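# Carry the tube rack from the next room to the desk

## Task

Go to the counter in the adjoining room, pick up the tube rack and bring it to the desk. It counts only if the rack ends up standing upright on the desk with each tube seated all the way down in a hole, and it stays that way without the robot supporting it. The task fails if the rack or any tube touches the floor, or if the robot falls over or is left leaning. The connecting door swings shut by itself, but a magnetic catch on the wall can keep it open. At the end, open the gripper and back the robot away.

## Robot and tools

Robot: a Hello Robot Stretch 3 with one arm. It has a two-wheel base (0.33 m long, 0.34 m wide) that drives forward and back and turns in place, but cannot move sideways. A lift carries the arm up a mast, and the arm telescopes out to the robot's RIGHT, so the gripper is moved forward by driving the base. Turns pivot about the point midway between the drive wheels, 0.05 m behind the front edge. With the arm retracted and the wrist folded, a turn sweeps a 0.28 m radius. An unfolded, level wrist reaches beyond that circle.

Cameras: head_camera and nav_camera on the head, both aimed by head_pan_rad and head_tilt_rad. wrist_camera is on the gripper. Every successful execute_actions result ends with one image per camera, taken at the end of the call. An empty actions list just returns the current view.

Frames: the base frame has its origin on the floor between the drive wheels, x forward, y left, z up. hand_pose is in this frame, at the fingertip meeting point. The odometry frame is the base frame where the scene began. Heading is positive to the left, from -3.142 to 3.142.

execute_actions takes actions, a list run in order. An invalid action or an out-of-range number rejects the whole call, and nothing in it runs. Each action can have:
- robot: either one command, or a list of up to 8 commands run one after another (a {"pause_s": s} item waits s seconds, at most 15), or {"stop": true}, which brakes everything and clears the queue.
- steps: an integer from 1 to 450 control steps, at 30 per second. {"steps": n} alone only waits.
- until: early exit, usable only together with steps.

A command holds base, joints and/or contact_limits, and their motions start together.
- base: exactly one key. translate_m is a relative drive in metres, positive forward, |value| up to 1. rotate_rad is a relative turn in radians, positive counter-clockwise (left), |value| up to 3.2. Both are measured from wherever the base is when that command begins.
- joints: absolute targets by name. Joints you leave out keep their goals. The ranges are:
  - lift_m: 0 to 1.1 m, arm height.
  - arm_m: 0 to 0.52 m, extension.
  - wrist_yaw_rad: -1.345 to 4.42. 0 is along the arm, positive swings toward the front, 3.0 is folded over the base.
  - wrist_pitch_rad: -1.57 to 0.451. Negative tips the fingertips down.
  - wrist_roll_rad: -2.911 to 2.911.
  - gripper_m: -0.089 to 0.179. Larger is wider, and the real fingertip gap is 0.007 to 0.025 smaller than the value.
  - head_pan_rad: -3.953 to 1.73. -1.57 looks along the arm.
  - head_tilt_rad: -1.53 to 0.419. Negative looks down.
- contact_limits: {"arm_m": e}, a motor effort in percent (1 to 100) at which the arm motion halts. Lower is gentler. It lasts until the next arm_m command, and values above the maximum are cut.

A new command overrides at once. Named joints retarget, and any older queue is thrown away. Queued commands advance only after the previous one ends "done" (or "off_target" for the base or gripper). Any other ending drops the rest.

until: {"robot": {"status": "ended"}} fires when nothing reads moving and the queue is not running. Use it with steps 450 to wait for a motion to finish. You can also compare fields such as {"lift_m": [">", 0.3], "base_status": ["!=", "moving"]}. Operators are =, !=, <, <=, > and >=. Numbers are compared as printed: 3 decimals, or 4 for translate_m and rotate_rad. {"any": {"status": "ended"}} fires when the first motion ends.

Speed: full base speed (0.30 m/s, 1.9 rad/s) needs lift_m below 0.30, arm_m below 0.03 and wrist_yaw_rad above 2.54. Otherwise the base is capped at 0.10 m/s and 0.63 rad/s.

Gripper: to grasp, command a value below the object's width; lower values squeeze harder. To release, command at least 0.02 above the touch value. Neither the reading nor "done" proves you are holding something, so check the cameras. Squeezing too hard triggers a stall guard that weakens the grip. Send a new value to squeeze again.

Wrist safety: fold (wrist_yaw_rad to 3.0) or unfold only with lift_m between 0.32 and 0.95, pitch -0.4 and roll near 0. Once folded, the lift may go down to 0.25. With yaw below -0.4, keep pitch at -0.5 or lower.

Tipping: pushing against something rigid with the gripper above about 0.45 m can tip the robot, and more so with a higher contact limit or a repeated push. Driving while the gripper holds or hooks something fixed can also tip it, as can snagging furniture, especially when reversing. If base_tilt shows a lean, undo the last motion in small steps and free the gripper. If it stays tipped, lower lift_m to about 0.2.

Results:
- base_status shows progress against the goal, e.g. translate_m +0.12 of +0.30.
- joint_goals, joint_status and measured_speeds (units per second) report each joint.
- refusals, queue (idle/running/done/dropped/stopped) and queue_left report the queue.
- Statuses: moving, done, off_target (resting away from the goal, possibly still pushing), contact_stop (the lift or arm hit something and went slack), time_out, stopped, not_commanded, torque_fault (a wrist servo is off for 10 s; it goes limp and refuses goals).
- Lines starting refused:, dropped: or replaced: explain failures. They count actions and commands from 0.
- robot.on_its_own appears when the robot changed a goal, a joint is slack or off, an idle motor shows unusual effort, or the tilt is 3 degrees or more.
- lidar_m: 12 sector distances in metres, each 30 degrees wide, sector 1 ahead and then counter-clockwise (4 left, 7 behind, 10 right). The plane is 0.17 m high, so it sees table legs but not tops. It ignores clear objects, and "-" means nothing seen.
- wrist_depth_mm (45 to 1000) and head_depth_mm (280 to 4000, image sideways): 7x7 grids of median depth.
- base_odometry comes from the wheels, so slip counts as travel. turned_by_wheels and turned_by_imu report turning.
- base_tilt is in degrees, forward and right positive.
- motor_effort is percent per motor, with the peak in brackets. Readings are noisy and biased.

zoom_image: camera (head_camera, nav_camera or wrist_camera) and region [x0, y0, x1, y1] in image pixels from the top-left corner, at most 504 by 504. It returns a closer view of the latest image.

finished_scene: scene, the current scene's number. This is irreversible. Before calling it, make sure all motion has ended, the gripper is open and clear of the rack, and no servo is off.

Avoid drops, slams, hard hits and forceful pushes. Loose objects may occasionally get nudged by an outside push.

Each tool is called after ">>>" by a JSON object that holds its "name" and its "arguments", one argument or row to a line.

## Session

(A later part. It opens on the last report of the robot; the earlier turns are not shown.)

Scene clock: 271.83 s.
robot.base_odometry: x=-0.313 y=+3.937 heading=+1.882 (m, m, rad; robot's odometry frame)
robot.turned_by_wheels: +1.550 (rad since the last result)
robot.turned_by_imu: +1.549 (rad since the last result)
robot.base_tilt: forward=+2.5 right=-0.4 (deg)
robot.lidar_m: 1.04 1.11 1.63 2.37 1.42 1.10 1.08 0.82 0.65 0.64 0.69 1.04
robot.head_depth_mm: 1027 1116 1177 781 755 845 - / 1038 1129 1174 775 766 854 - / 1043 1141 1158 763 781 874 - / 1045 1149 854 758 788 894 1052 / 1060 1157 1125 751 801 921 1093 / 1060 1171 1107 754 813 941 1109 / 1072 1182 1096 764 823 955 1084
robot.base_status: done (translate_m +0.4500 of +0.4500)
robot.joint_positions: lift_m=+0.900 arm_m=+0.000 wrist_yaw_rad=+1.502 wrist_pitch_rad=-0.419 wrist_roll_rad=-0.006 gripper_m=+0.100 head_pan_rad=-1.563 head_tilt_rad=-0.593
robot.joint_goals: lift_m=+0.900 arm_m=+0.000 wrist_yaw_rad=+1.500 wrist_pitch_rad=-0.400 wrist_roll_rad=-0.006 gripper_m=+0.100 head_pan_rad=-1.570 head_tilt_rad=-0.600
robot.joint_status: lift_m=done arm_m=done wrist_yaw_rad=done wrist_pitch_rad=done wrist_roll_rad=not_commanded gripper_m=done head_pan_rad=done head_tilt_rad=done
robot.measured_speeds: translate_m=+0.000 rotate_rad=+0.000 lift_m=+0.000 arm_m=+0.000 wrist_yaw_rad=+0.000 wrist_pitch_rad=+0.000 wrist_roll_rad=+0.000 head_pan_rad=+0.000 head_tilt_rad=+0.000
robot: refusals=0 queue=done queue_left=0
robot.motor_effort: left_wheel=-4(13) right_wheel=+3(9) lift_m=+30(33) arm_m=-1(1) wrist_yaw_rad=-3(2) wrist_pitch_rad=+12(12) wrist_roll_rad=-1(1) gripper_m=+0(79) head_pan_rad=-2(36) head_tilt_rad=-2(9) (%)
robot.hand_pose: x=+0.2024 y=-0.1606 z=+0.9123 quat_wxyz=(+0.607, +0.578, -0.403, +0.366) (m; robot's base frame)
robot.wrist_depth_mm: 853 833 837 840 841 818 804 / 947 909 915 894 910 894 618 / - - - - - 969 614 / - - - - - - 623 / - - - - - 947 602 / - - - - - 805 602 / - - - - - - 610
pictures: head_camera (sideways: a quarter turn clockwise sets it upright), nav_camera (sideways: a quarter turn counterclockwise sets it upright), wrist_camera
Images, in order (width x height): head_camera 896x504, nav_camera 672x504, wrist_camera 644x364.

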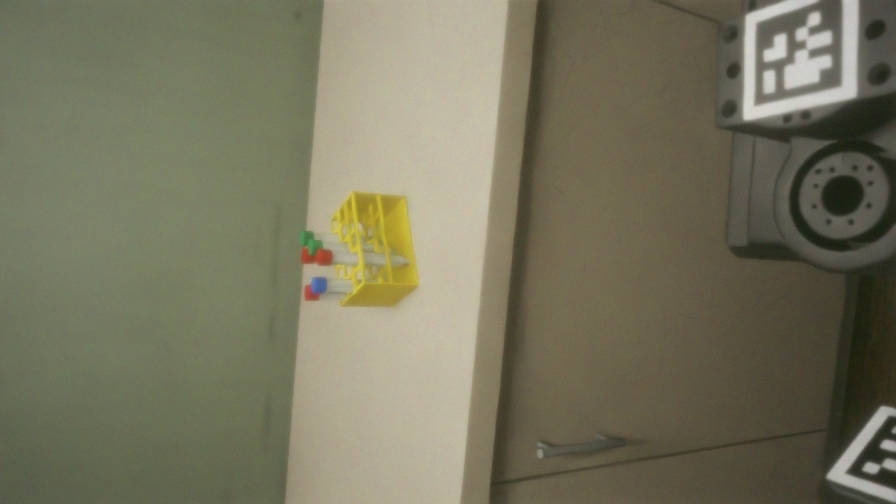

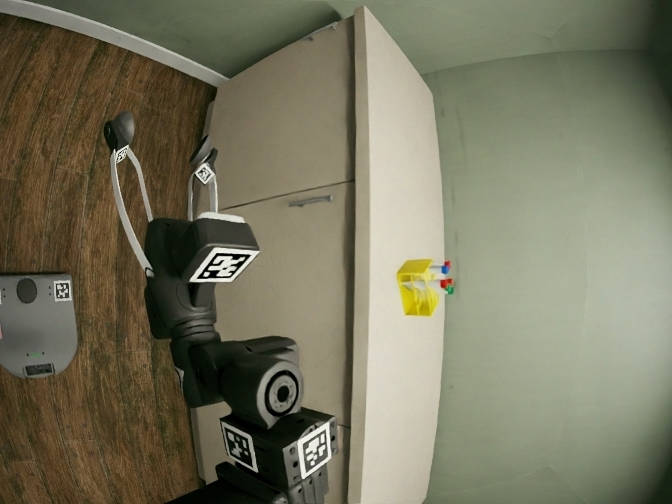

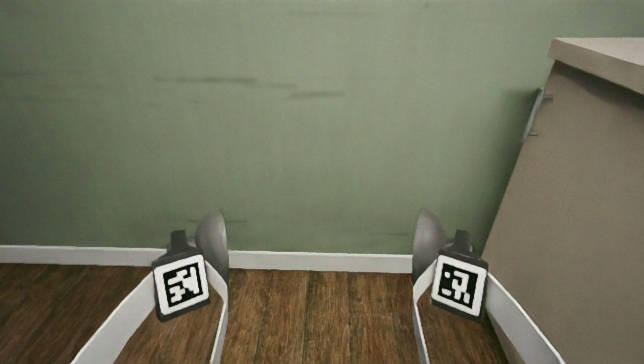

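>>> {"name": "execute_actions", "arguments": {
  "actions": [
    {"robot":[{"base":{"rotate_rad":0.6},"joints":{"lift_m":1.0,"wrist_pitch_rad":0,"wrist_yaw_rad":1.9,"gripper_m":0.17}},{"base":{"translate_m":-0.5}},{"base":{"rotate_rad":-0.6},"joints":{"head_pan_rad":-1.1,"head_tilt_rad":-0.8}}],"steps":450,"until":{"robot":{"status":"ended"}}}
  ]
}}

Scene clock: 301.67 s.
robot.base_odometry: x=+0.082 y=+3.631 heading=+1.882 (m, m, rad; robot's odometry frame)
robot.turned_by_wheels: +0.000 (rad since the last result)
robot.turned_by_imu: -0.006 (rad since the last result)
robot.base_tilt: forward=+2.5 right=-0.4 (deg)
robot.lidar_m: 1.42 1.51 2.24 2.67 0.92 0.72 0.70 0.41 0.32 0.32 0.34 0.51
robot.head_depth_mm: 786 867 745 595 468 - 597 / 828 901 736 572 467 - 671 / 874 944 732 587 470 - 825 / 923 970 721 610 - - 982 / 981 997 666 595 - - 1116 / 1047 984 658 554 652 - 1133 / 1121 967 677 587 774 - 1131
robot.base_status: done (rotate_rad -0.5998 of -0.6000)
robot.joint_positions: lift_m=+1.000 arm_m=+0.000 wrist_yaw_rad=+1.899 wrist_pitch_rad=-0.022 wrist_roll_rad=-0.006 gripper_m=+0.170 head_pan_rad=-1.107 head_tilt_rad=-0.790
robot.joint_goals: lift_m=+1.000 arm_m=+0.000 wrist_yaw_rad=+1.900 wrist_pitch_rad=+0.000 wrist_roll_rad=-0.006 gripper_m=+0.170 head_pan_rad=-1.100 head_tilt_rad=-0.800
robot.joint_status: lift_m=done arm_m=done wrist_yaw_rad=done wrist_pitch_rad=done wrist_roll_rad=not_commanded gripper_m=done head_pan_rad=done head_tilt_rad=done
robot.measured_speeds: translate_m=+0.000 rotate_rad=+0.000 lift_m=+0.000 arm_m=+0.000 wrist_yaw_rad=+0.000 wrist_pitch_rad=+0.000 wrist_roll_rad=+0.000 head_pan_rad=+0.000 head_tilt_rad=+0.000
robot: refusals=0 queue=done queue_left=0
robot.motor_effort: left_wheel=+4(11) right_wheel=-3(6) lift_m=+31(31) arm_m=-1(0) wrist_yaw_rad=+1(2) wrist_pitch_rad=+14(17) wrist_roll_rad=-1(1) gripper_m=+0(84) head_pan_rad=+2(27) head_tilt_rad=-4(16) (%)
robot.hand_pose: x=+0.2207 y=-0.0629 z=+1.1088 quat_wxyz=(+0.420, +0.578, -0.404, +0.572) (m; robot's base frame)
robot.wrist_depth_mm: - - - - - - - / - - - - - - - / - - - - - - - / - - - - - - - / - - - - - - 774 / - - - - - - 566 / - - - - - - 621
pictures: head_camera (sideways: a quarter turn clockwise sets it upright), nav_camera (sideways: a quarter turn counterclockwise sets it upright), wrist_camera
Images, in order (width x height): head_camera 896x504, nav_camera 672x504, wrist_camera 644x364.

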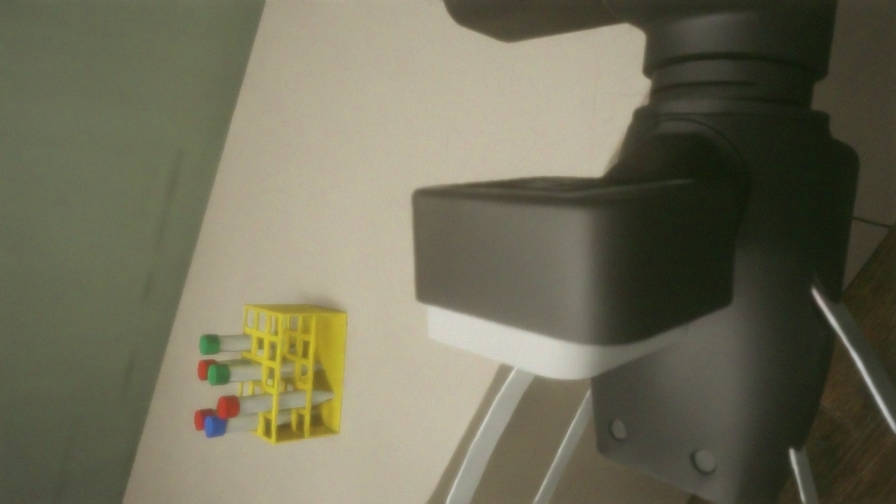

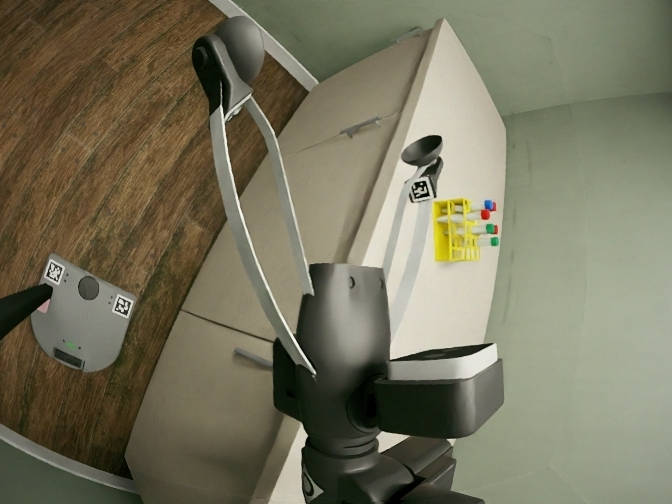

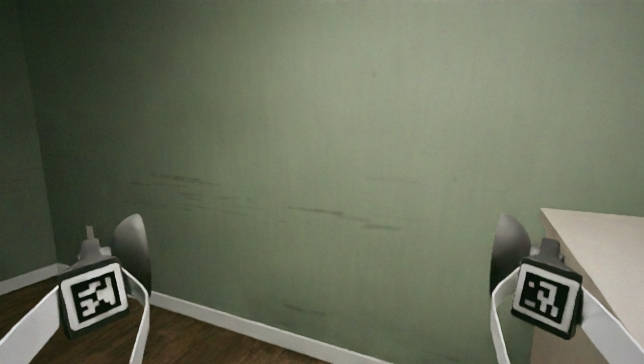

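>>> {"name": "execute_actions", "arguments": {
  "actions": [
    {"robot":[{"base":{"rotate_rad":-0.25},"joints":{"wrist_yaw_rad":2.03}},{"base":{"translate_m":0.32}},{"base":{"rotate_rad":0.25}},{"base":{"translate_m":-0.24}},{"joints":{"arm_m":0.4,"head_pan_rad":-1.0,"head_tilt_rad":-0.7}}],"steps":450,"until":{"robot":{"status":"ended"}}}
  ]
}}

Scene clock: 326.43 s.
robot.base_odometry: x=+0.136 y=+3.722 heading=+1.882 (m, m, rad; robot's odometry frame)
robot.turned_by_wheels: +0.000 (rad since the last result)
robot.turned_by_imu: -0.004 (rad since the last result)
robot.base_tilt: forward=+2.5 right=-0.5 (deg)
robot.lidar_m: 1.34 1.43 2.11 2.74 1.02 0.79 0.78 0.32 0.25 0.25 0.27 0.40
robot.head_depth_mm: 738 804 805 649 510 421 359 / 783 847 907 642 506 418 379 / 833 910 915 636 502 415 474 / 895 997 816 624 499 431 561 / 968 1064 771 597 496 530 685 / 1047 1142 836 599 506 639 876 / 1145 1210 824 615 540 805 1136
robot.base_status: done (translate_m -0.2400 of -0.2400)
robot.joint_positions: lift_m=+1.000 arm_m=+0.400 wrist_yaw_rad=+2.029 wrist_pitch_rad=-0.022 wrist_roll_rad=-0.006 gripper_m=+0.170 head_pan_rad=-1.007 head_tilt_rad=-0.705
robot.joint_goals: lift_m=+1.000 arm_m=+0.400 wrist_yaw_rad=+2.030 wrist_pitch_rad=+0.000 wrist_roll_rad=-0.006 gripper_m=+0.170 head_pan_rad=-1.000 head_tilt_rad=-0.700
robot.joint_status: lift_m=done arm_m=done wrist_yaw_rad=done wrist_pitch_rad=done wrist_roll_rad=not_commanded gripper_m=done head_pan_rad=done head_tilt_rad=done
robot.measured_speeds: translate_m=+0.000 rotate_rad=+0.000 lift_m=+0.000 arm_m=+0.000 wrist_yaw_rad=+0.000 wrist_pitch_rad=+0.000 wrist_roll_rad=+0.000 head_pan_rad=+0.000 head_tilt_rad=+0.000
robot: refusals=0 queue=done queue_left=0
robot.motor_effort: left_wheel=-4(11) right_wheel=+2(5) lift_m=+31(31) arm_m=+3(3) wrist_yaw_rad=+0(0) wrist_pitch_rad=+14(14) wrist_roll_rad=-1(1) gripper_m=+1(0) head_pan_rad=+3(13) head_tilt_rad=+2(9) (%)
robot.hand_pose: x=+0.2080 y=-0.4317 z=+1.1088 quat_wxyz=(+0.382, +0.603, -0.365, +0.598) (m; robot's base frame)
robot.wrist_depth_mm: - - - - - - 890 / - - - - - - 903 / - - - - - - 925 / - - - - - - 937 / - - - - 783 847 778 / - - - - 498 530 533 / - - - 408 273 384 398
pictures: head_camera (sideways: a quarter turn clockwise sets it upright), nav_camera (sideways: a quarter turn counterclockwise sets it upright), wrist_camera
Images, in order (width x height): head_camera 896x504, nav_camera 672x504, wrist_camera 644x364.

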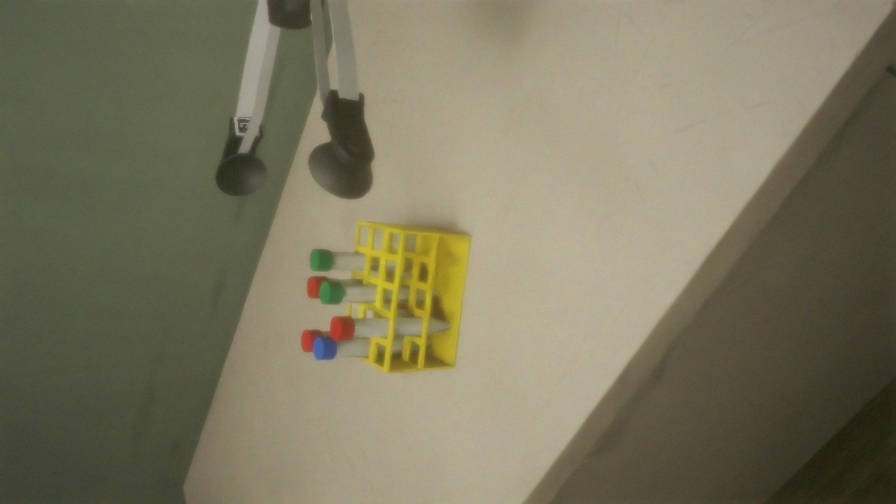

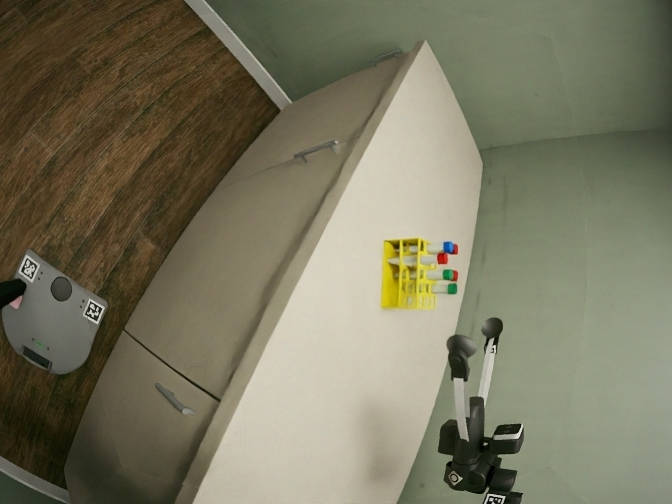

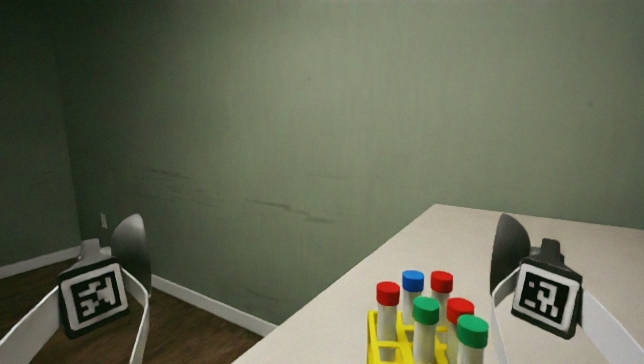

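>>> {"name": "execute_actions", "arguments": {
  "actions": [
    {"robot":[{"joints":{"arm_m":0.48}},{"joints":{"lift_m":0.87,"head_tilt_rad":-0.8}}],"steps":450,"until":{"robot":{"status":"ended"}}}
  ]
}}

Scene clock: 338.23 s.
robot.base_odometry: x=+0.136 y=+3.722 heading=+1.882 (m, m, rad; robot's odometry frame)
robot.turned_by_wheels: +0.000 (rad since the last result)
robot.turned_by_imu: -0.002 (rad since the last result)
robot.base_tilt: forward=+2.5 right=-0.4 (deg)
robot.lidar_m: 1.34 1.43 2.11 2.74 1.02 0.79 0.78 0.32 0.25 0.25 0.27 0.40
robot.head_depth_mm: 746 819 759 577 469 396 374 / 791 882 736 555 467 395 482 / 845 917 729 566 465 416 570 / 911 956 594 562 460 528 699 / 980 995 590 557 470 634 898 / 1067 978 705 554 579 796 1130 / 1167 965 701 556 715 1072 1151
robot.base_status: done (translate_m -0.2400 of -0.2400)
robot.joint_positions: lift_m=+0.870 arm_m=+0.480 wrist_yaw_rad=+2.029 wrist_pitch_rad=-0.022 wrist_roll_rad=-0.006 gripper_m=+0.170 head_pan_rad=-1.007 head_tilt_rad=-0.790
robot.joint_goals: lift_m=+0.870 arm_m=+0.480 wrist_yaw_rad=+2.030 wrist_pitch_rad=+0.000 wrist_roll_rad=-0.006 gripper_m=+0.170 head_pan_rad=-1.000 head_tilt_rad=-0.800
robot.joint_status: lift_m=done arm_m=done wrist_yaw_rad=done wrist_pitch_rad=done wrist_roll_rad=not_commanded gripper_m=done head_pan_rad=done head_tilt_rad=done
robot.measured_speeds: translate_m=+0.000 rotate_rad=+0.000 lift_m=+0.000 arm_m=+0.000 wrist_yaw_rad=+0.000 wrist_pitch_rad=+0.000 wrist_roll_rad=+0.000 head_pan_rad=+0.000 head_tilt_rad=+0.000
robot: refusals=0 queue=done queue_left=0
robot.motor_effort: left_wheel=-4(4) right_wheel=+2(2) lift_m=+22(30) arm_m=+3(4) wrist_yaw_rad=+1(1) wrist_pitch_rad=+14(14) wrist_roll_rad=-1(1) gripper_m=+0(0) head_pan_rad=+2(3) head_tilt_rad=-4(12) (%)
robot.hand_pose: x=+0.2080 y=-0.5117 z=+0.9792 quat_wxyz=(+0.382, +0.603, -0.365, +0.598) (m; robot's base frame)
robot.wrist_depth_mm: - - - - - - 889 / - - - - - - 891 / - - - - - - 917 / - - - 286 778 749 751 / - - 406 221 367 436 401 / - 265 273 229 255 272 272 / 198 209 207 207 206 208 202
pictures: head_camera (sideways: a quarter turn clockwise sets it upright), nav_camera (sideways: a quarter turn counterclockwise sets it upright), wrist_camera
Images, in order (width x height): head_camera 896x504, nav_camera 672x504, wrist_camera 644x364.

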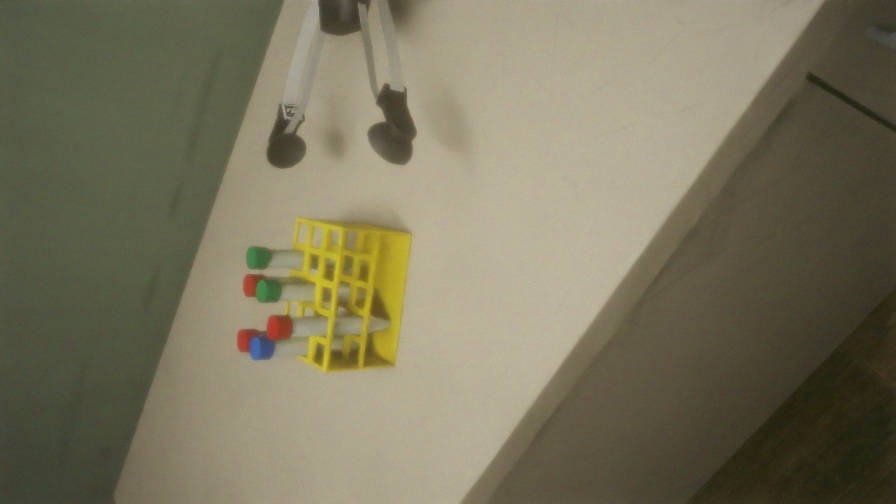

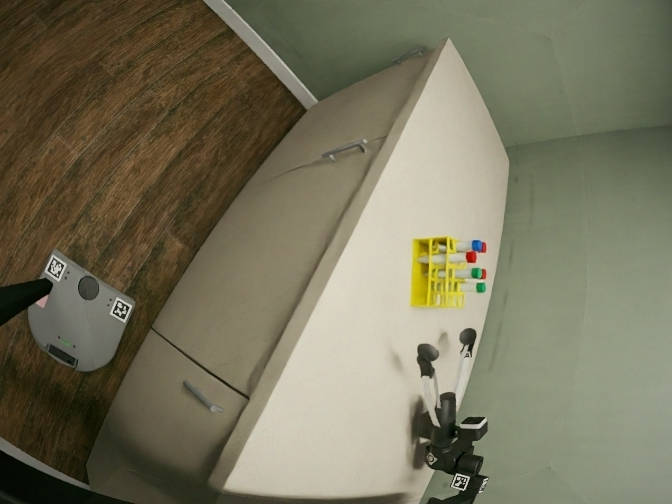

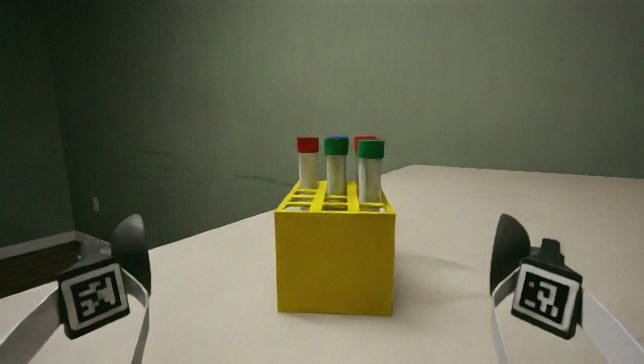

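>>> {"name": "execute_actions", "arguments": {
  "actions": [
    {"robot":[{"joints":{"arm_m":0.435,"lift_m":0.845}},{"base":{"translate_m":0.095}}],"steps":450,"until":{"robot":{"status":"ended"}}}
  ]
}}

Scene clock: 348.30 s.
robot.base_odometry: x=+0.107 y=+3.812 heading=+1.882 (m, m, rad; robot's odometry frame)
robot.turned_by_wheels: +0.000 (rad since the last result)
robot.turned_by_imu: -0.002 (rad since the last result)
robot.base_tilt: forward=+2.6 right=-0.5 (deg)
robot.lidar_m: 1.25 1.34 1.96 2.74 1.14 0.89 0.87 0.33 0.26 0.26 0.28 0.42
robot.head_depth_mm: 751 827 776 557 469 397 438 / 803 883 764 553 467 403 505 / 860 927 540 548 463 426 598 / 921 968 551 555 461 552 734 / 994 993 713 558 483 665 948 / 1083 978 708 555 608 838 1131 / 1179 968 703 565 746 1127 1150
robot.base_status: done (translate_m +0.0950 of +0.0950)
robot.joint_positions: lift_m=+0.845 arm_m=+0.435 wrist_yaw_rad=+2.029 wrist_pitch_rad=-0.022 wrist_roll_rad=-0.006 gripper_m=+0.170 head_pan_rad=-1.007 head_tilt_rad=-0.790
robot.joint_goals: lift_m=+0.845 arm_m=+0.435 wrist_yaw_rad=+2.030 wrist_pitch_rad=+0.000 wrist_roll_rad=-0.006 gripper_m=+0.170 head_pan_rad=-1.000 head_tilt_rad=-0.800
robot.joint_status: lift_m=done arm_m=done wrist_yaw_rad=done wrist_pitch_rad=done wrist_roll_rad=not_commanded gripper_m=done head_pan_rad=done head_tilt_rad=done
robot.measured_speeds: translate_m=+0.000 rotate_rad=+0.000 lift_m=+0.000 arm_m=+0.000 wrist_yaw_rad=+0.000 wrist_pitch_rad=+0.000 wrist_roll_rad=+0.000 head_pan_rad=+0.000 head_tilt_rad=+0.000
robot: refusals=0 queue=done queue_left=0
robot.motor_effort: left_wheel=-4(5) right_wheel=+2(5) lift_m=+22(22) arm_m=-2(3) wrist_yaw_rad=+1(1) wrist_pitch_rad=+14(14) wrist_roll_rad=-1(1) gripper_m=+0(0) head_pan_rad=+3(3) head_tilt_rad=-4(3) (%)
robot.hand_pose: x=+0.2080 y=-0.4672 z=+0.9542 quat_wxyz=(+0.381, +0.603, -0.365, +0.598) (m; robot's base frame)
robot.wrist_depth_mm: - - - - - 911 806 / - - - - - 947 832 / - - - 188 209 939 848 / - - - 190 163 617 606 / - - 277 114 112 359 324 / - 216 120 117 115 222 222 / 162 169 124 121 118 168 164
pictures: head_camera (sideways: a quarter turn clockwise sets it upright), nav_camera (sideways: a quarter turn counterclockwise sets it upright), wrist_camera
Images, in order (width x height): head_camera 896x504, nav_camera 672x504, wrist_camera 644x364.

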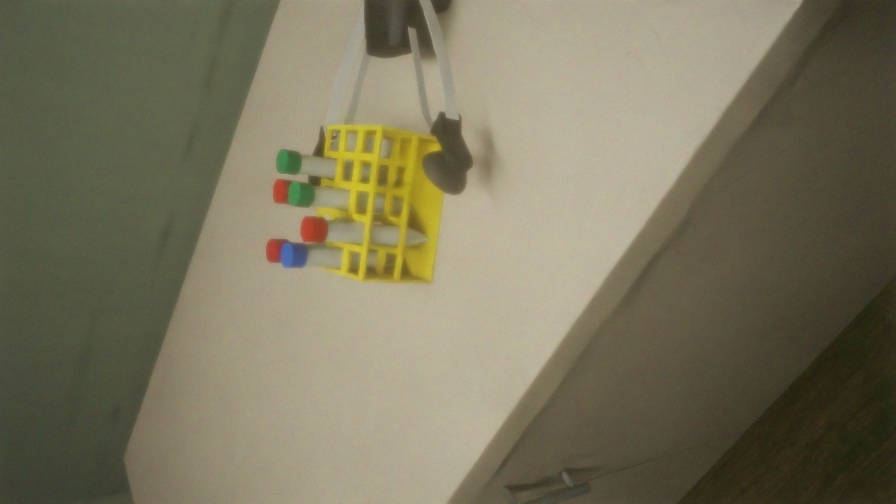

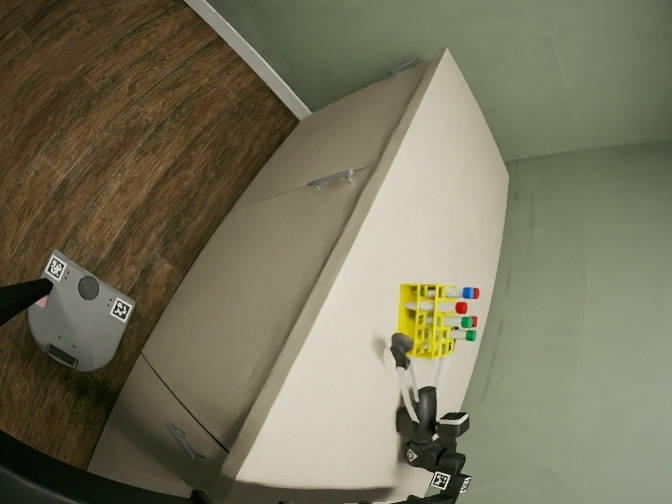

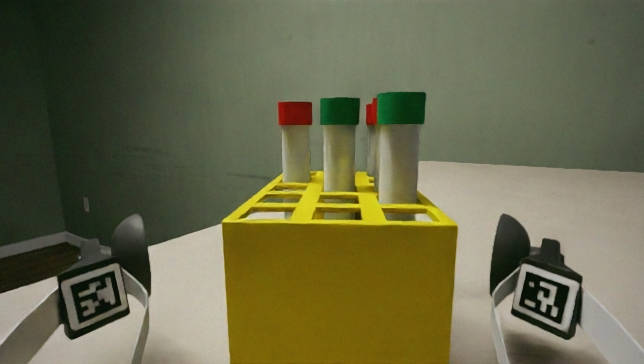

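>>> {"name": "execute_actions", "arguments": {
  "actions": [
    {"robot":[{"base":{"translate_m":-0.015}},{"joints":{"gripper_m":0.06}}],"steps":300,"until":{"robot":{"status":"ended"}}},
    {"steps":20}
  ]
}}

Scene clock: 354.27 s.
robot.base_odometry: x=+0.111 y=+3.798 heading=+1.882 (m, m, rad; robot's odometry frame)
robot.turned_by_wheels: +0.000 (rad since the last result)
robot.turned_by_imu: -0.002 (rad since the last result)
robot.base_tilt: forward=+2.5 right=-0.4 (deg)
robot.lidar_m: 1.26 1.35 1.99 2.74 1.12 0.87 0.86 0.33 0.26 0.26 0.28 0.42
robot.head_depth_mm: 752 828 776 556 470 397 435 / 800 880 751 554 467 402 503 / 856 926 560 549 463 423 594 / 914 963 536 562 460 549 727 / 992 998 716 556 484 660 941 / 1077 978 707 554 604 832 1130 / 1180 965 702 567 740 1117 1153
robot.base_status: done (translate_m -0.0150 of -0.0150)
robot.joint_positions: lift_m=+0.845 arm_m=+0.435 wrist_yaw_rad=+2.029 wrist_pitch_rad=-0.019 wrist_roll_rad=-0.006 gripper_m=+0.061 head_pan_rad=-1.007 head_tilt_rad=-0.790
robot.joint_goals: lift_m=+0.845 arm_m=+0.435 wrist_yaw_rad=+2.030 wrist_pitch_rad=+0.000 wrist_roll_rad=-0.006 gripper_m=+0.060 head_pan_rad=-1.000 head_tilt_rad=-0.800
robot.joint_status: lift_m=done arm_m=done wrist_yaw_rad=done wrist_pitch_rad=done wrist_roll_rad=not_commanded gripper_m=done head_pan_rad=done head_tilt_rad=done
robot.measured_speeds: translate_m=+0.000 rotate_rad=+0.000 lift_m=+0.000 arm_m=+0.000 wrist_yaw_rad=+0.000 wrist_pitch_rad=+0.000 wrist_roll_rad=+0.000 head_pan_rad=+0.000 head_tilt_rad=+0.000
robot: refusals=0 queue=done queue_left=0
robot.motor_effort: left_wheel=-3(9) right_wheel=+2(3) lift_m=+21(22) arm_m=-2(2) wrist_yaw_rad=+1(1) wrist_pitch_rad=+12(14) wrist_roll_rad=-1(1) gripper_m=-12(87) head_pan_rad=+3(3) head_tilt_rad=-4(4) (%)
robot.hand_pose: x=+0.2080 y=-0.4672 z=+0.9548 quat_wxyz=(+0.381, +0.602, -0.366, +0.599) (m; robot's base frame)
robot.wrist_depth_mm: - - - - - 942 830 / - - - - - 940 843 / - - - 206 - 952 872 / - - - 184 539 625 626 / - - 135 131 127 329 331 / 242 241 139 134 131 222 223 / 172 170 146 138 137 170 170
pictures: head_camera (sideways: a quarter turn clockwise sets it upright), nav_camera (sideways: a quarter turn counterclockwise sets it upright), wrist_camera
Images, in order (width x height): head_camera 896x504, nav_camera 672x504, wrist_camera 644x364.

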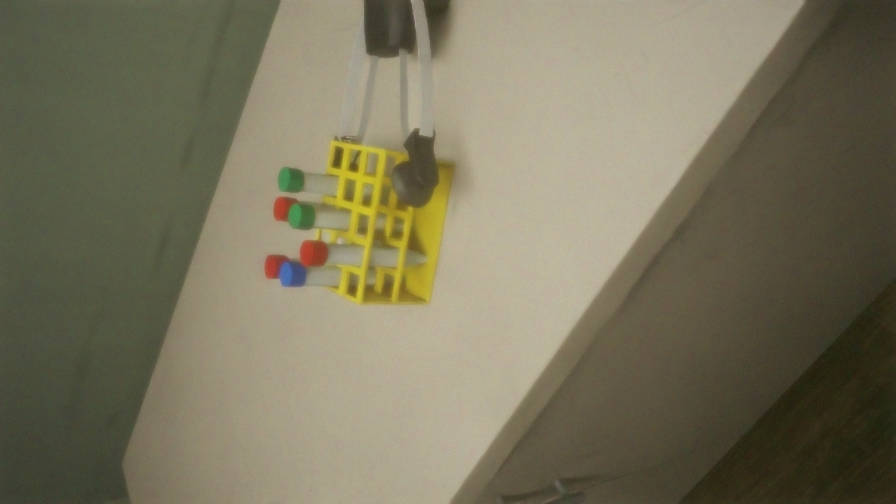

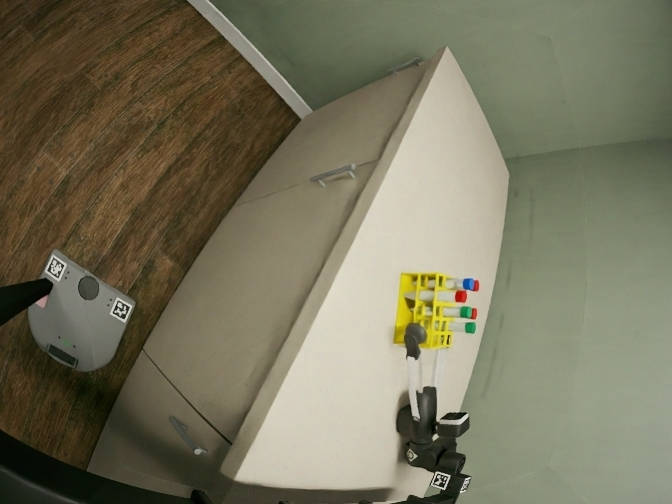

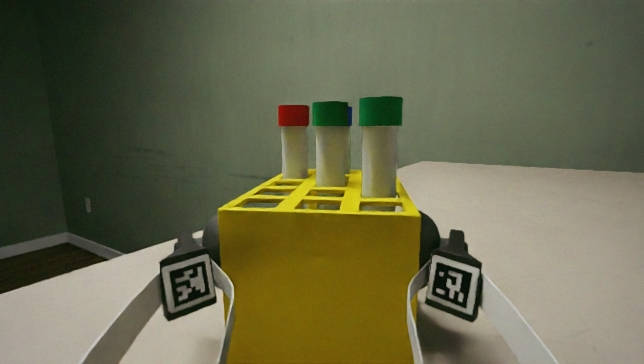

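>>> {"name": "execute_actions", "arguments": {
  "actions": [
    {"robot":[{"joints":{"gripper_m":0.04}},{"joints":{"lift_m":0.89}}],"steps":200,"until":{"robot":{"status":"ended"}}}
  ]
}}

Scene clock: 369.80 s.
robot.base_odometry: x=+0.111 y=+3.798 heading=+1.882 (m, m, rad; robot's odometry frame)
robot.turned_by_wheels: +0.000 (rad since the last result)
robot.turned_by_imu: -0.004 (rad since the last result)
robot.base_tilt: forward=+2.5 right=-0.6 (deg)
robot.lidar_m: 1.26 1.35 1.99 2.75 1.12 0.87 0.86 0.33 0.26 0.26 0.28 0.41
robot.head_depth_mm: 754 827 778 576 470 397 435 / 801 883 738 571 467 402 502 / 855 926 532 549 464 423 595 / 919 965 510 561 461 549 729 / 992 994 713 556 484 659 943 / 1079 979 705 554 605 832 1135 / 1179 964 700 566 742 1114 1154
robot.base_status: done (translate_m -0.0150 of -0.0150)
robot.joint_positions: lift_m=+0.890 arm_m=+0.435 wrist_yaw_rad=+2.031 wrist_pitch_rad=-0.033 wrist_roll_rad=-0.005 gripper_m=+0.041 head_pan_rad=-1.007 head_tilt_rad=-0.790
robot.joint_goals: lift_m=+0.890 arm_m=+0.435 wrist_yaw_rad=+2.030 wrist_pitch_rad=+0.000 wrist_roll_rad=-0.005 gripper_m=+0.040 head_pan_rad=-1.000 head_tilt_rad=-0.800
robot.joint_status: lift_m=done arm_m=done wrist_yaw_rad=done wrist_pitch_rad=done wrist_roll_rad=not_commanded gripper_m=done head_pan_rad=done head_tilt_rad=done
robot.measured_speeds: translate_m=+0.000 rotate_rad=+0.000 lift_m=+0.000 arm_m=+0.000 wrist_yaw_rad=+0.000 wrist_pitch_rad=+0.000 wrist_roll_rad=+0.000 head_pan_rad=+0.000 head_tilt_rad=+0.000
robot: refusals=0 queue=done queue_left=0
robot.motor_effort: left_wheel=-4(4) right_wheel=+2(2) lift_m=+31(32) arm_m=-2(2) wrist_yaw_rad=-1(2) wrist_pitch_rad=+20(21) wrist_roll_rad=-1(2) gripper_m=-18(86) head_pan_rad=+2(3) head_tilt_rad=-3(3) (%)
robot.hand_pose: x=+0.2074 y=-0.4668 z=+0.9960 quat_wxyz=(+0.384, +0.605, -0.361, +0.596) (m; robot's base frame)
robot.wrist_depth_mm: - - - - - 924 838 / - - - - - 957 831 / - - - 187 - 966 861 / - - - 189 686 785 812 / - - 137 132 128 439 438 / - - 139 134 130 300 301 / 245 232 146 138 210 230 231
pictures: head_camera (sideways: a quarter turn clockwise sets it upright), nav_camera (sideways: a quarter turn counterclockwise sets it upright), wrist_camera
Images, in order (width x height): head_camera 896x504, nav_camera 672x504, wrist_camera 644x364.

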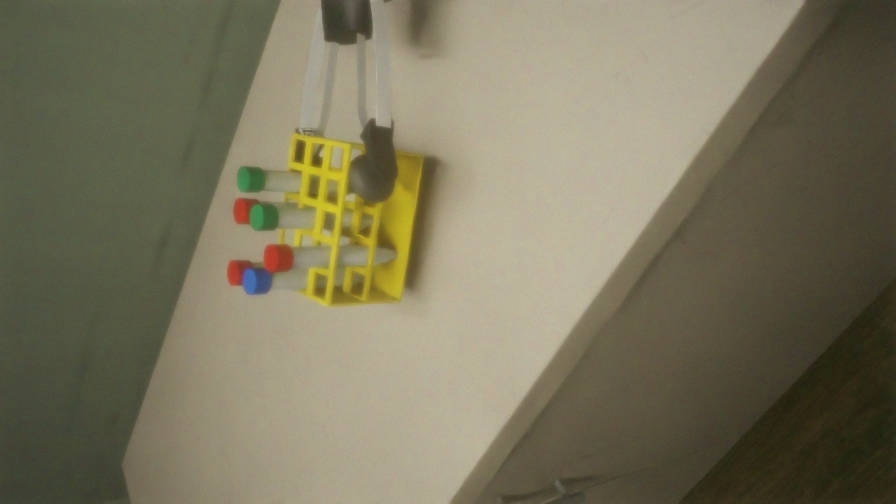

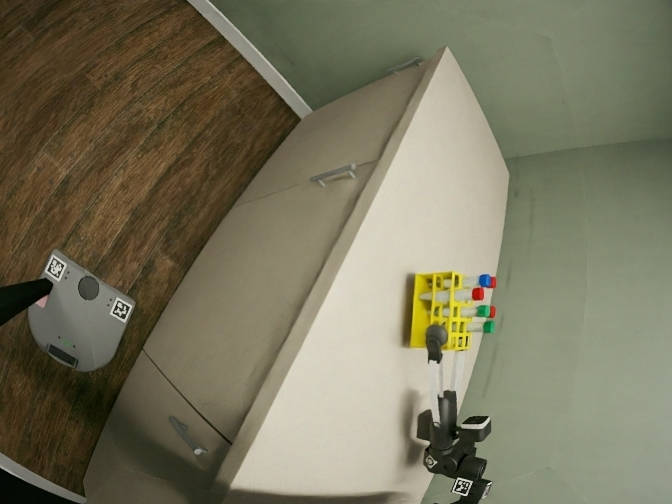

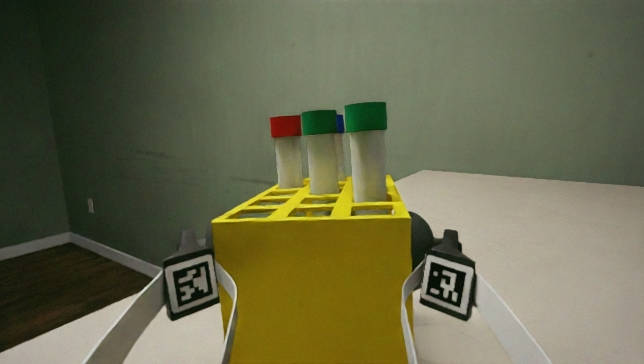

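>>> {"name": "execute_actions", "arguments": {
  "actions": [
    {"robot":[{"joints":{"lift_m":0.93}},{"joints":{"arm_m":0.0,"wrist_yaw_rad":1.75,"head_pan_rad":-0.5}}],"steps":400,"until":{"robot":{"status":"ended"}}}
  ]
}}

Scene clock: 377.47 s.
robot.base_odometry: x=+0.111 y=+3.798 heading=+1.882 (m, m, rad; robot's odometry frame)
robot.turned_by_wheels: +0.000 (rad since the last result)
robot.turned_by_imu: -0.002 (rad since the last result)
robot.base_tilt: forward=+2.6 right=-0.4 (deg)
robot.lidar_m: 1.26 1.35 1.98 2.74 1.12 0.87 0.86 0.33 0.26 0.26 0.28 0.42
robot.head_depth_mm: 1100 1055 747 576 470 417 - / 1240 1038 735 571 488 545 - / 1233 1026 731 574 622 736 901 / 1180 1007 724 649 306 1037 1147 / 1135 987 835 305 293 1288 1159 / 1086 1172 1177 311 328 1284 1150 / 1042 1168 1312 322 1567 1320 1149
robot.base_status: done (translate_m -0.0150 of -0.0150)
robot.joint_positions: lift_m=+0.930 arm_m=+0.000 wrist_yaw_rad=+1.751 wrist_pitch_rad=-0.034 wrist_roll_rad=-0.005 gripper_m=+0.041 head_pan_rad=-0.507 head_tilt_rad=-0.790
robot.joint_goals: lift_m=+0.930 arm_m=+0.000 wrist_yaw_rad=+1.750 wrist_pitch_rad=+0.000 wrist_roll_rad=-0.005 gripper_m=+0.040 head_pan_rad=-0.500 head_tilt_rad=-0.800
robot.joint_status: lift_m=done arm_m=done wrist_yaw_rad=done wrist_pitch_rad=done wrist_roll_rad=not_commanded gripper_m=done head_pan_rad=done head_tilt_rad=done
robot.measured_speeds: translate_m=+0.000 rotate_rad=+0.000 lift_m=+0.000 arm_m=+0.000 wrist_yaw_rad=+0.000 wrist_pitch_rad=+0.000 wrist_roll_rad=+0.000 head_pan_rad=+0.000 head_tilt_rad=+0.000
robot: refusals=0 queue=done queue_left=0
robot.motor_effort: left_wheel=-3(3) right_wheel=+2(2) lift_m=+31(32) arm_m=-2(3) wrist_yaw_rad=-2(5) wrist_pitch_rad=+21(21) wrist_roll_rad=-1(1) gripper_m=-17(18) head_pan_rad=+3(27) head_tilt_rad=-3(3) (%)
robot.hand_pose: x=+0.2298 y=-0.0995 z=+1.0357 quat_wxyz=(+0.464, +0.549, -0.442, +0.537) (m; robot's base frame)
robot.wrist_depth_mm: - - - - - - 909 / - - - - - - 935 / - - - 187 - - 950 / - - - 188 - - 960 / - - 138 132 128 607 546 / - - 139 134 130 407 381 / - - 145 138 - 591 292
pictures: head_camera (sideways: a quarter turn clockwise sets it upright), nav_camera (sideways: a quarter turn counterclockwise sets it upright), wrist_camera
Images, in order (width x height): head_camera 896x504, nav_camera 672x504, wrist_camera 644x364.

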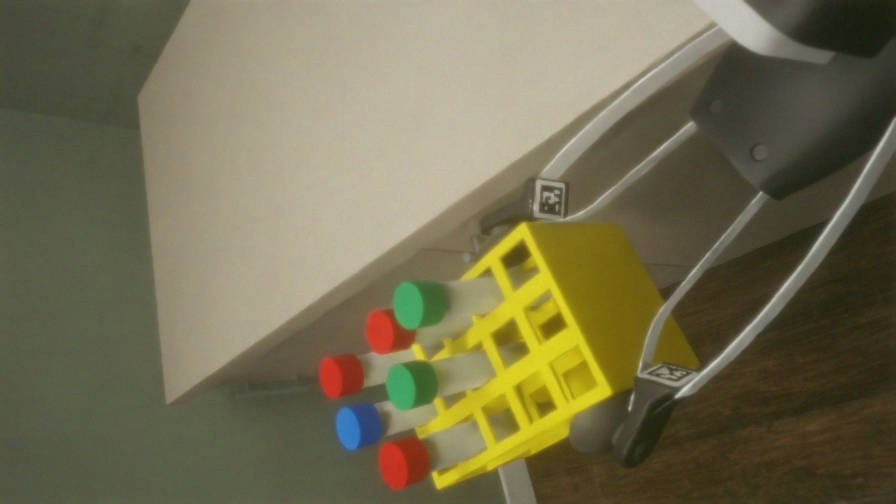

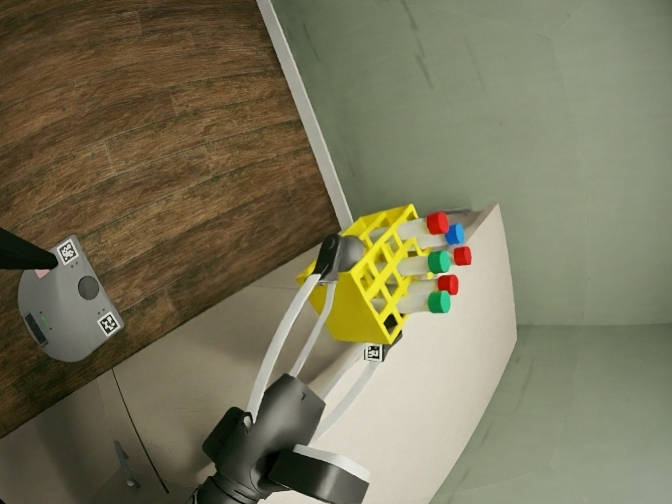

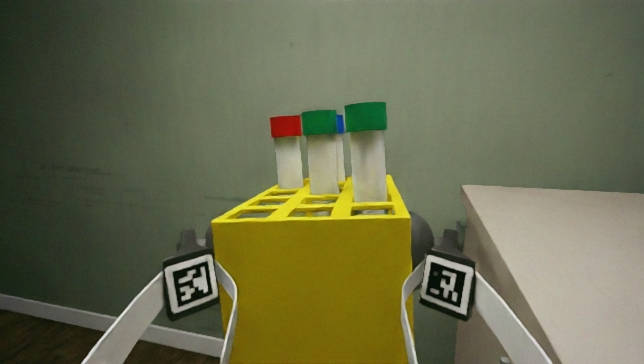

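>>> {"name": "execute_actions", "arguments": {
  "actions": [
    {"robot":[{"base":{"rotate_rad":0.2},"joints":{"head_pan_rad":0.3,"head_tilt_rad":-0.5}},{"base":{"translate_m":0.3}},{"base":{"rotate_rad":0.4}},{"base":{"translate_m":0.1}},{"base":{"rotate_rad":1.2}}],"steps":450,"until":{"robot":{"status":"ended"}}}
  ]
}}

Scene clock: 393.77 s.
robot.base_odometry: x=-0.115 y=+4.121 heading=-2.601 (m, m, rad; robot's odometry frame)
robot.turned_by_wheels: +1.800 (rad since the last result)
robot.turned_by_imu: +1.802 (rad since the last result)
robot.base_tilt: forward=+2.6 right=-0.5 (deg)
robot.lidar_m: 2.62 1.38 1.22 0.74 0.46 0.41 0.42 0.50 0.90 0.90 1.08 2.00
robot.head_depth_mm: 2212 2369 2521 2712 2199 1695 1335 / 2313 2471 2665 2820 2167 1675 1364 / 2620 2703 2905 2938 2181 1658 1361 / 2782 2999 3268 3022 2142 1645 1353 / 1636 1768 1925 2101 2122 1633 1342 / 1452 1551 1673 1821 1917 1636 1336 / 1304 1397 1477 1580 1705 1624 1331
robot.base_status: done (rotate_rad +1.1998 of +1.2000)
robot.joint_positions: lift_m=+0.930 arm_m=+0.000 wrist_yaw_rad=+1.751 wrist_pitch_rad=-0.034 wrist_roll_rad=-0.005 gripper_m=+0.041 head_pan_rad=+0.293 head_tilt_rad=-0.507
robot.joint_goals: lift_m=+0.930 arm_m=+0.000 wrist_yaw_rad=+1.750 wrist_pitch_rad=+0.000 wrist_roll_rad=-0.005 gripper_m=+0.040 head_pan_rad=+0.300 head_tilt_rad=-0.500
robot.joint_status: lift_m=done arm_m=done wrist_yaw_rad=done wrist_pitch_rad=done wrist_roll_rad=not_commanded gripper_m=done head_pan_rad=done head_tilt_rad=done
robot.measured_speeds: translate_m=+0.000 rotate_rad=+0.000 lift_m=+0.000 arm_m=+0.000 wrist_yaw_rad=+0.000 wrist_pitch_rad=+0.000 wrist_roll_rad=+0.000 head_pan_rad=+0.000 head_tilt_rad=+0.000
robot: refusals=0 queue=done queue_left=0
robot.motor_effort: left_wheel=-4(10) right_wheel=+3(7) lift_m=+31(31) arm_m=-2(2) wrist_yaw_rad=-1(1) wrist_pitch_rad=+21(21) wrist_roll_rad=-1(1) gripper_m=-16(18) head_pan_rad=+3(35) head_tilt_rad=+3(19) (%)
robot.hand_pose: x=+0.2298 y=-0.0995 z=+1.0357 quat_wxyz=(+0.464, +0.549, -0.442, +0.537) (m; robot's base frame)
robot.wrist_depth_mm: - - - - - - - / - - - - - - - / - - - 186 - - - / - - - 188 - - - / - - 138 132 128 - - / - - 139 134 130 - - / - - 146 138 - - -
pictures: head_camera (sideways: a quarter turn clockwise sets it upright), nav_camera (sideways: a quarter turn counterclockwise sets it upright), wrist_camera
Images, in order (width x height): head_camera 896x504, nav_camera 672x504, wrist_camera 644x364.

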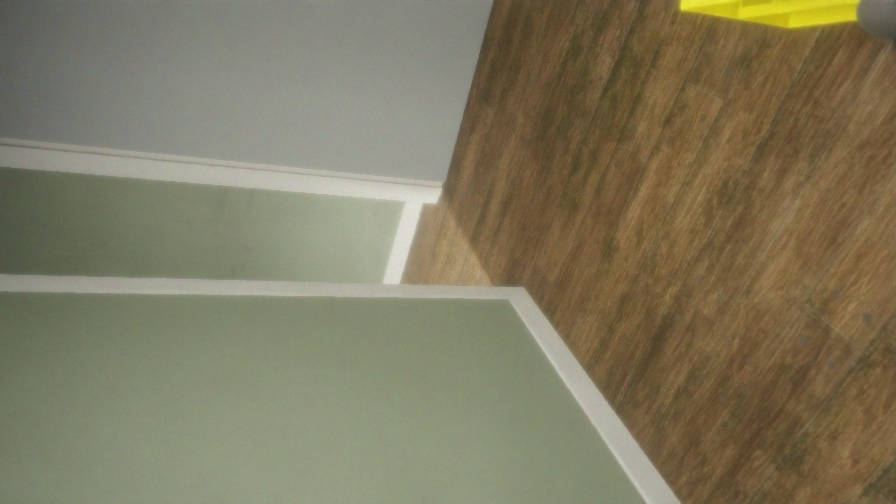

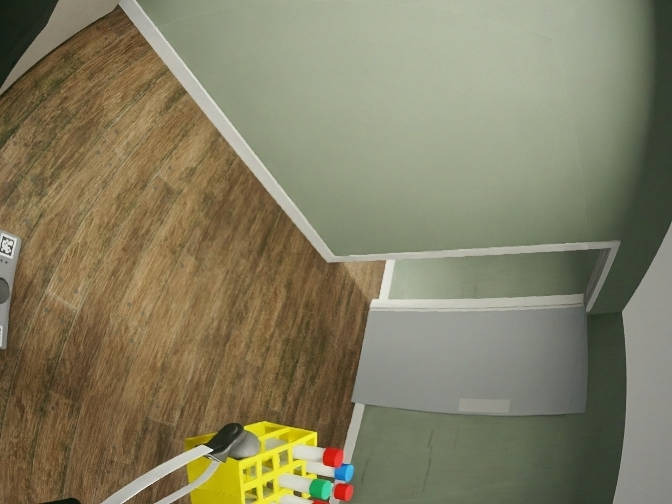

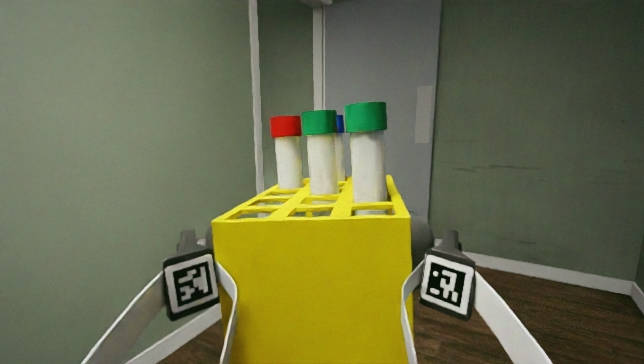

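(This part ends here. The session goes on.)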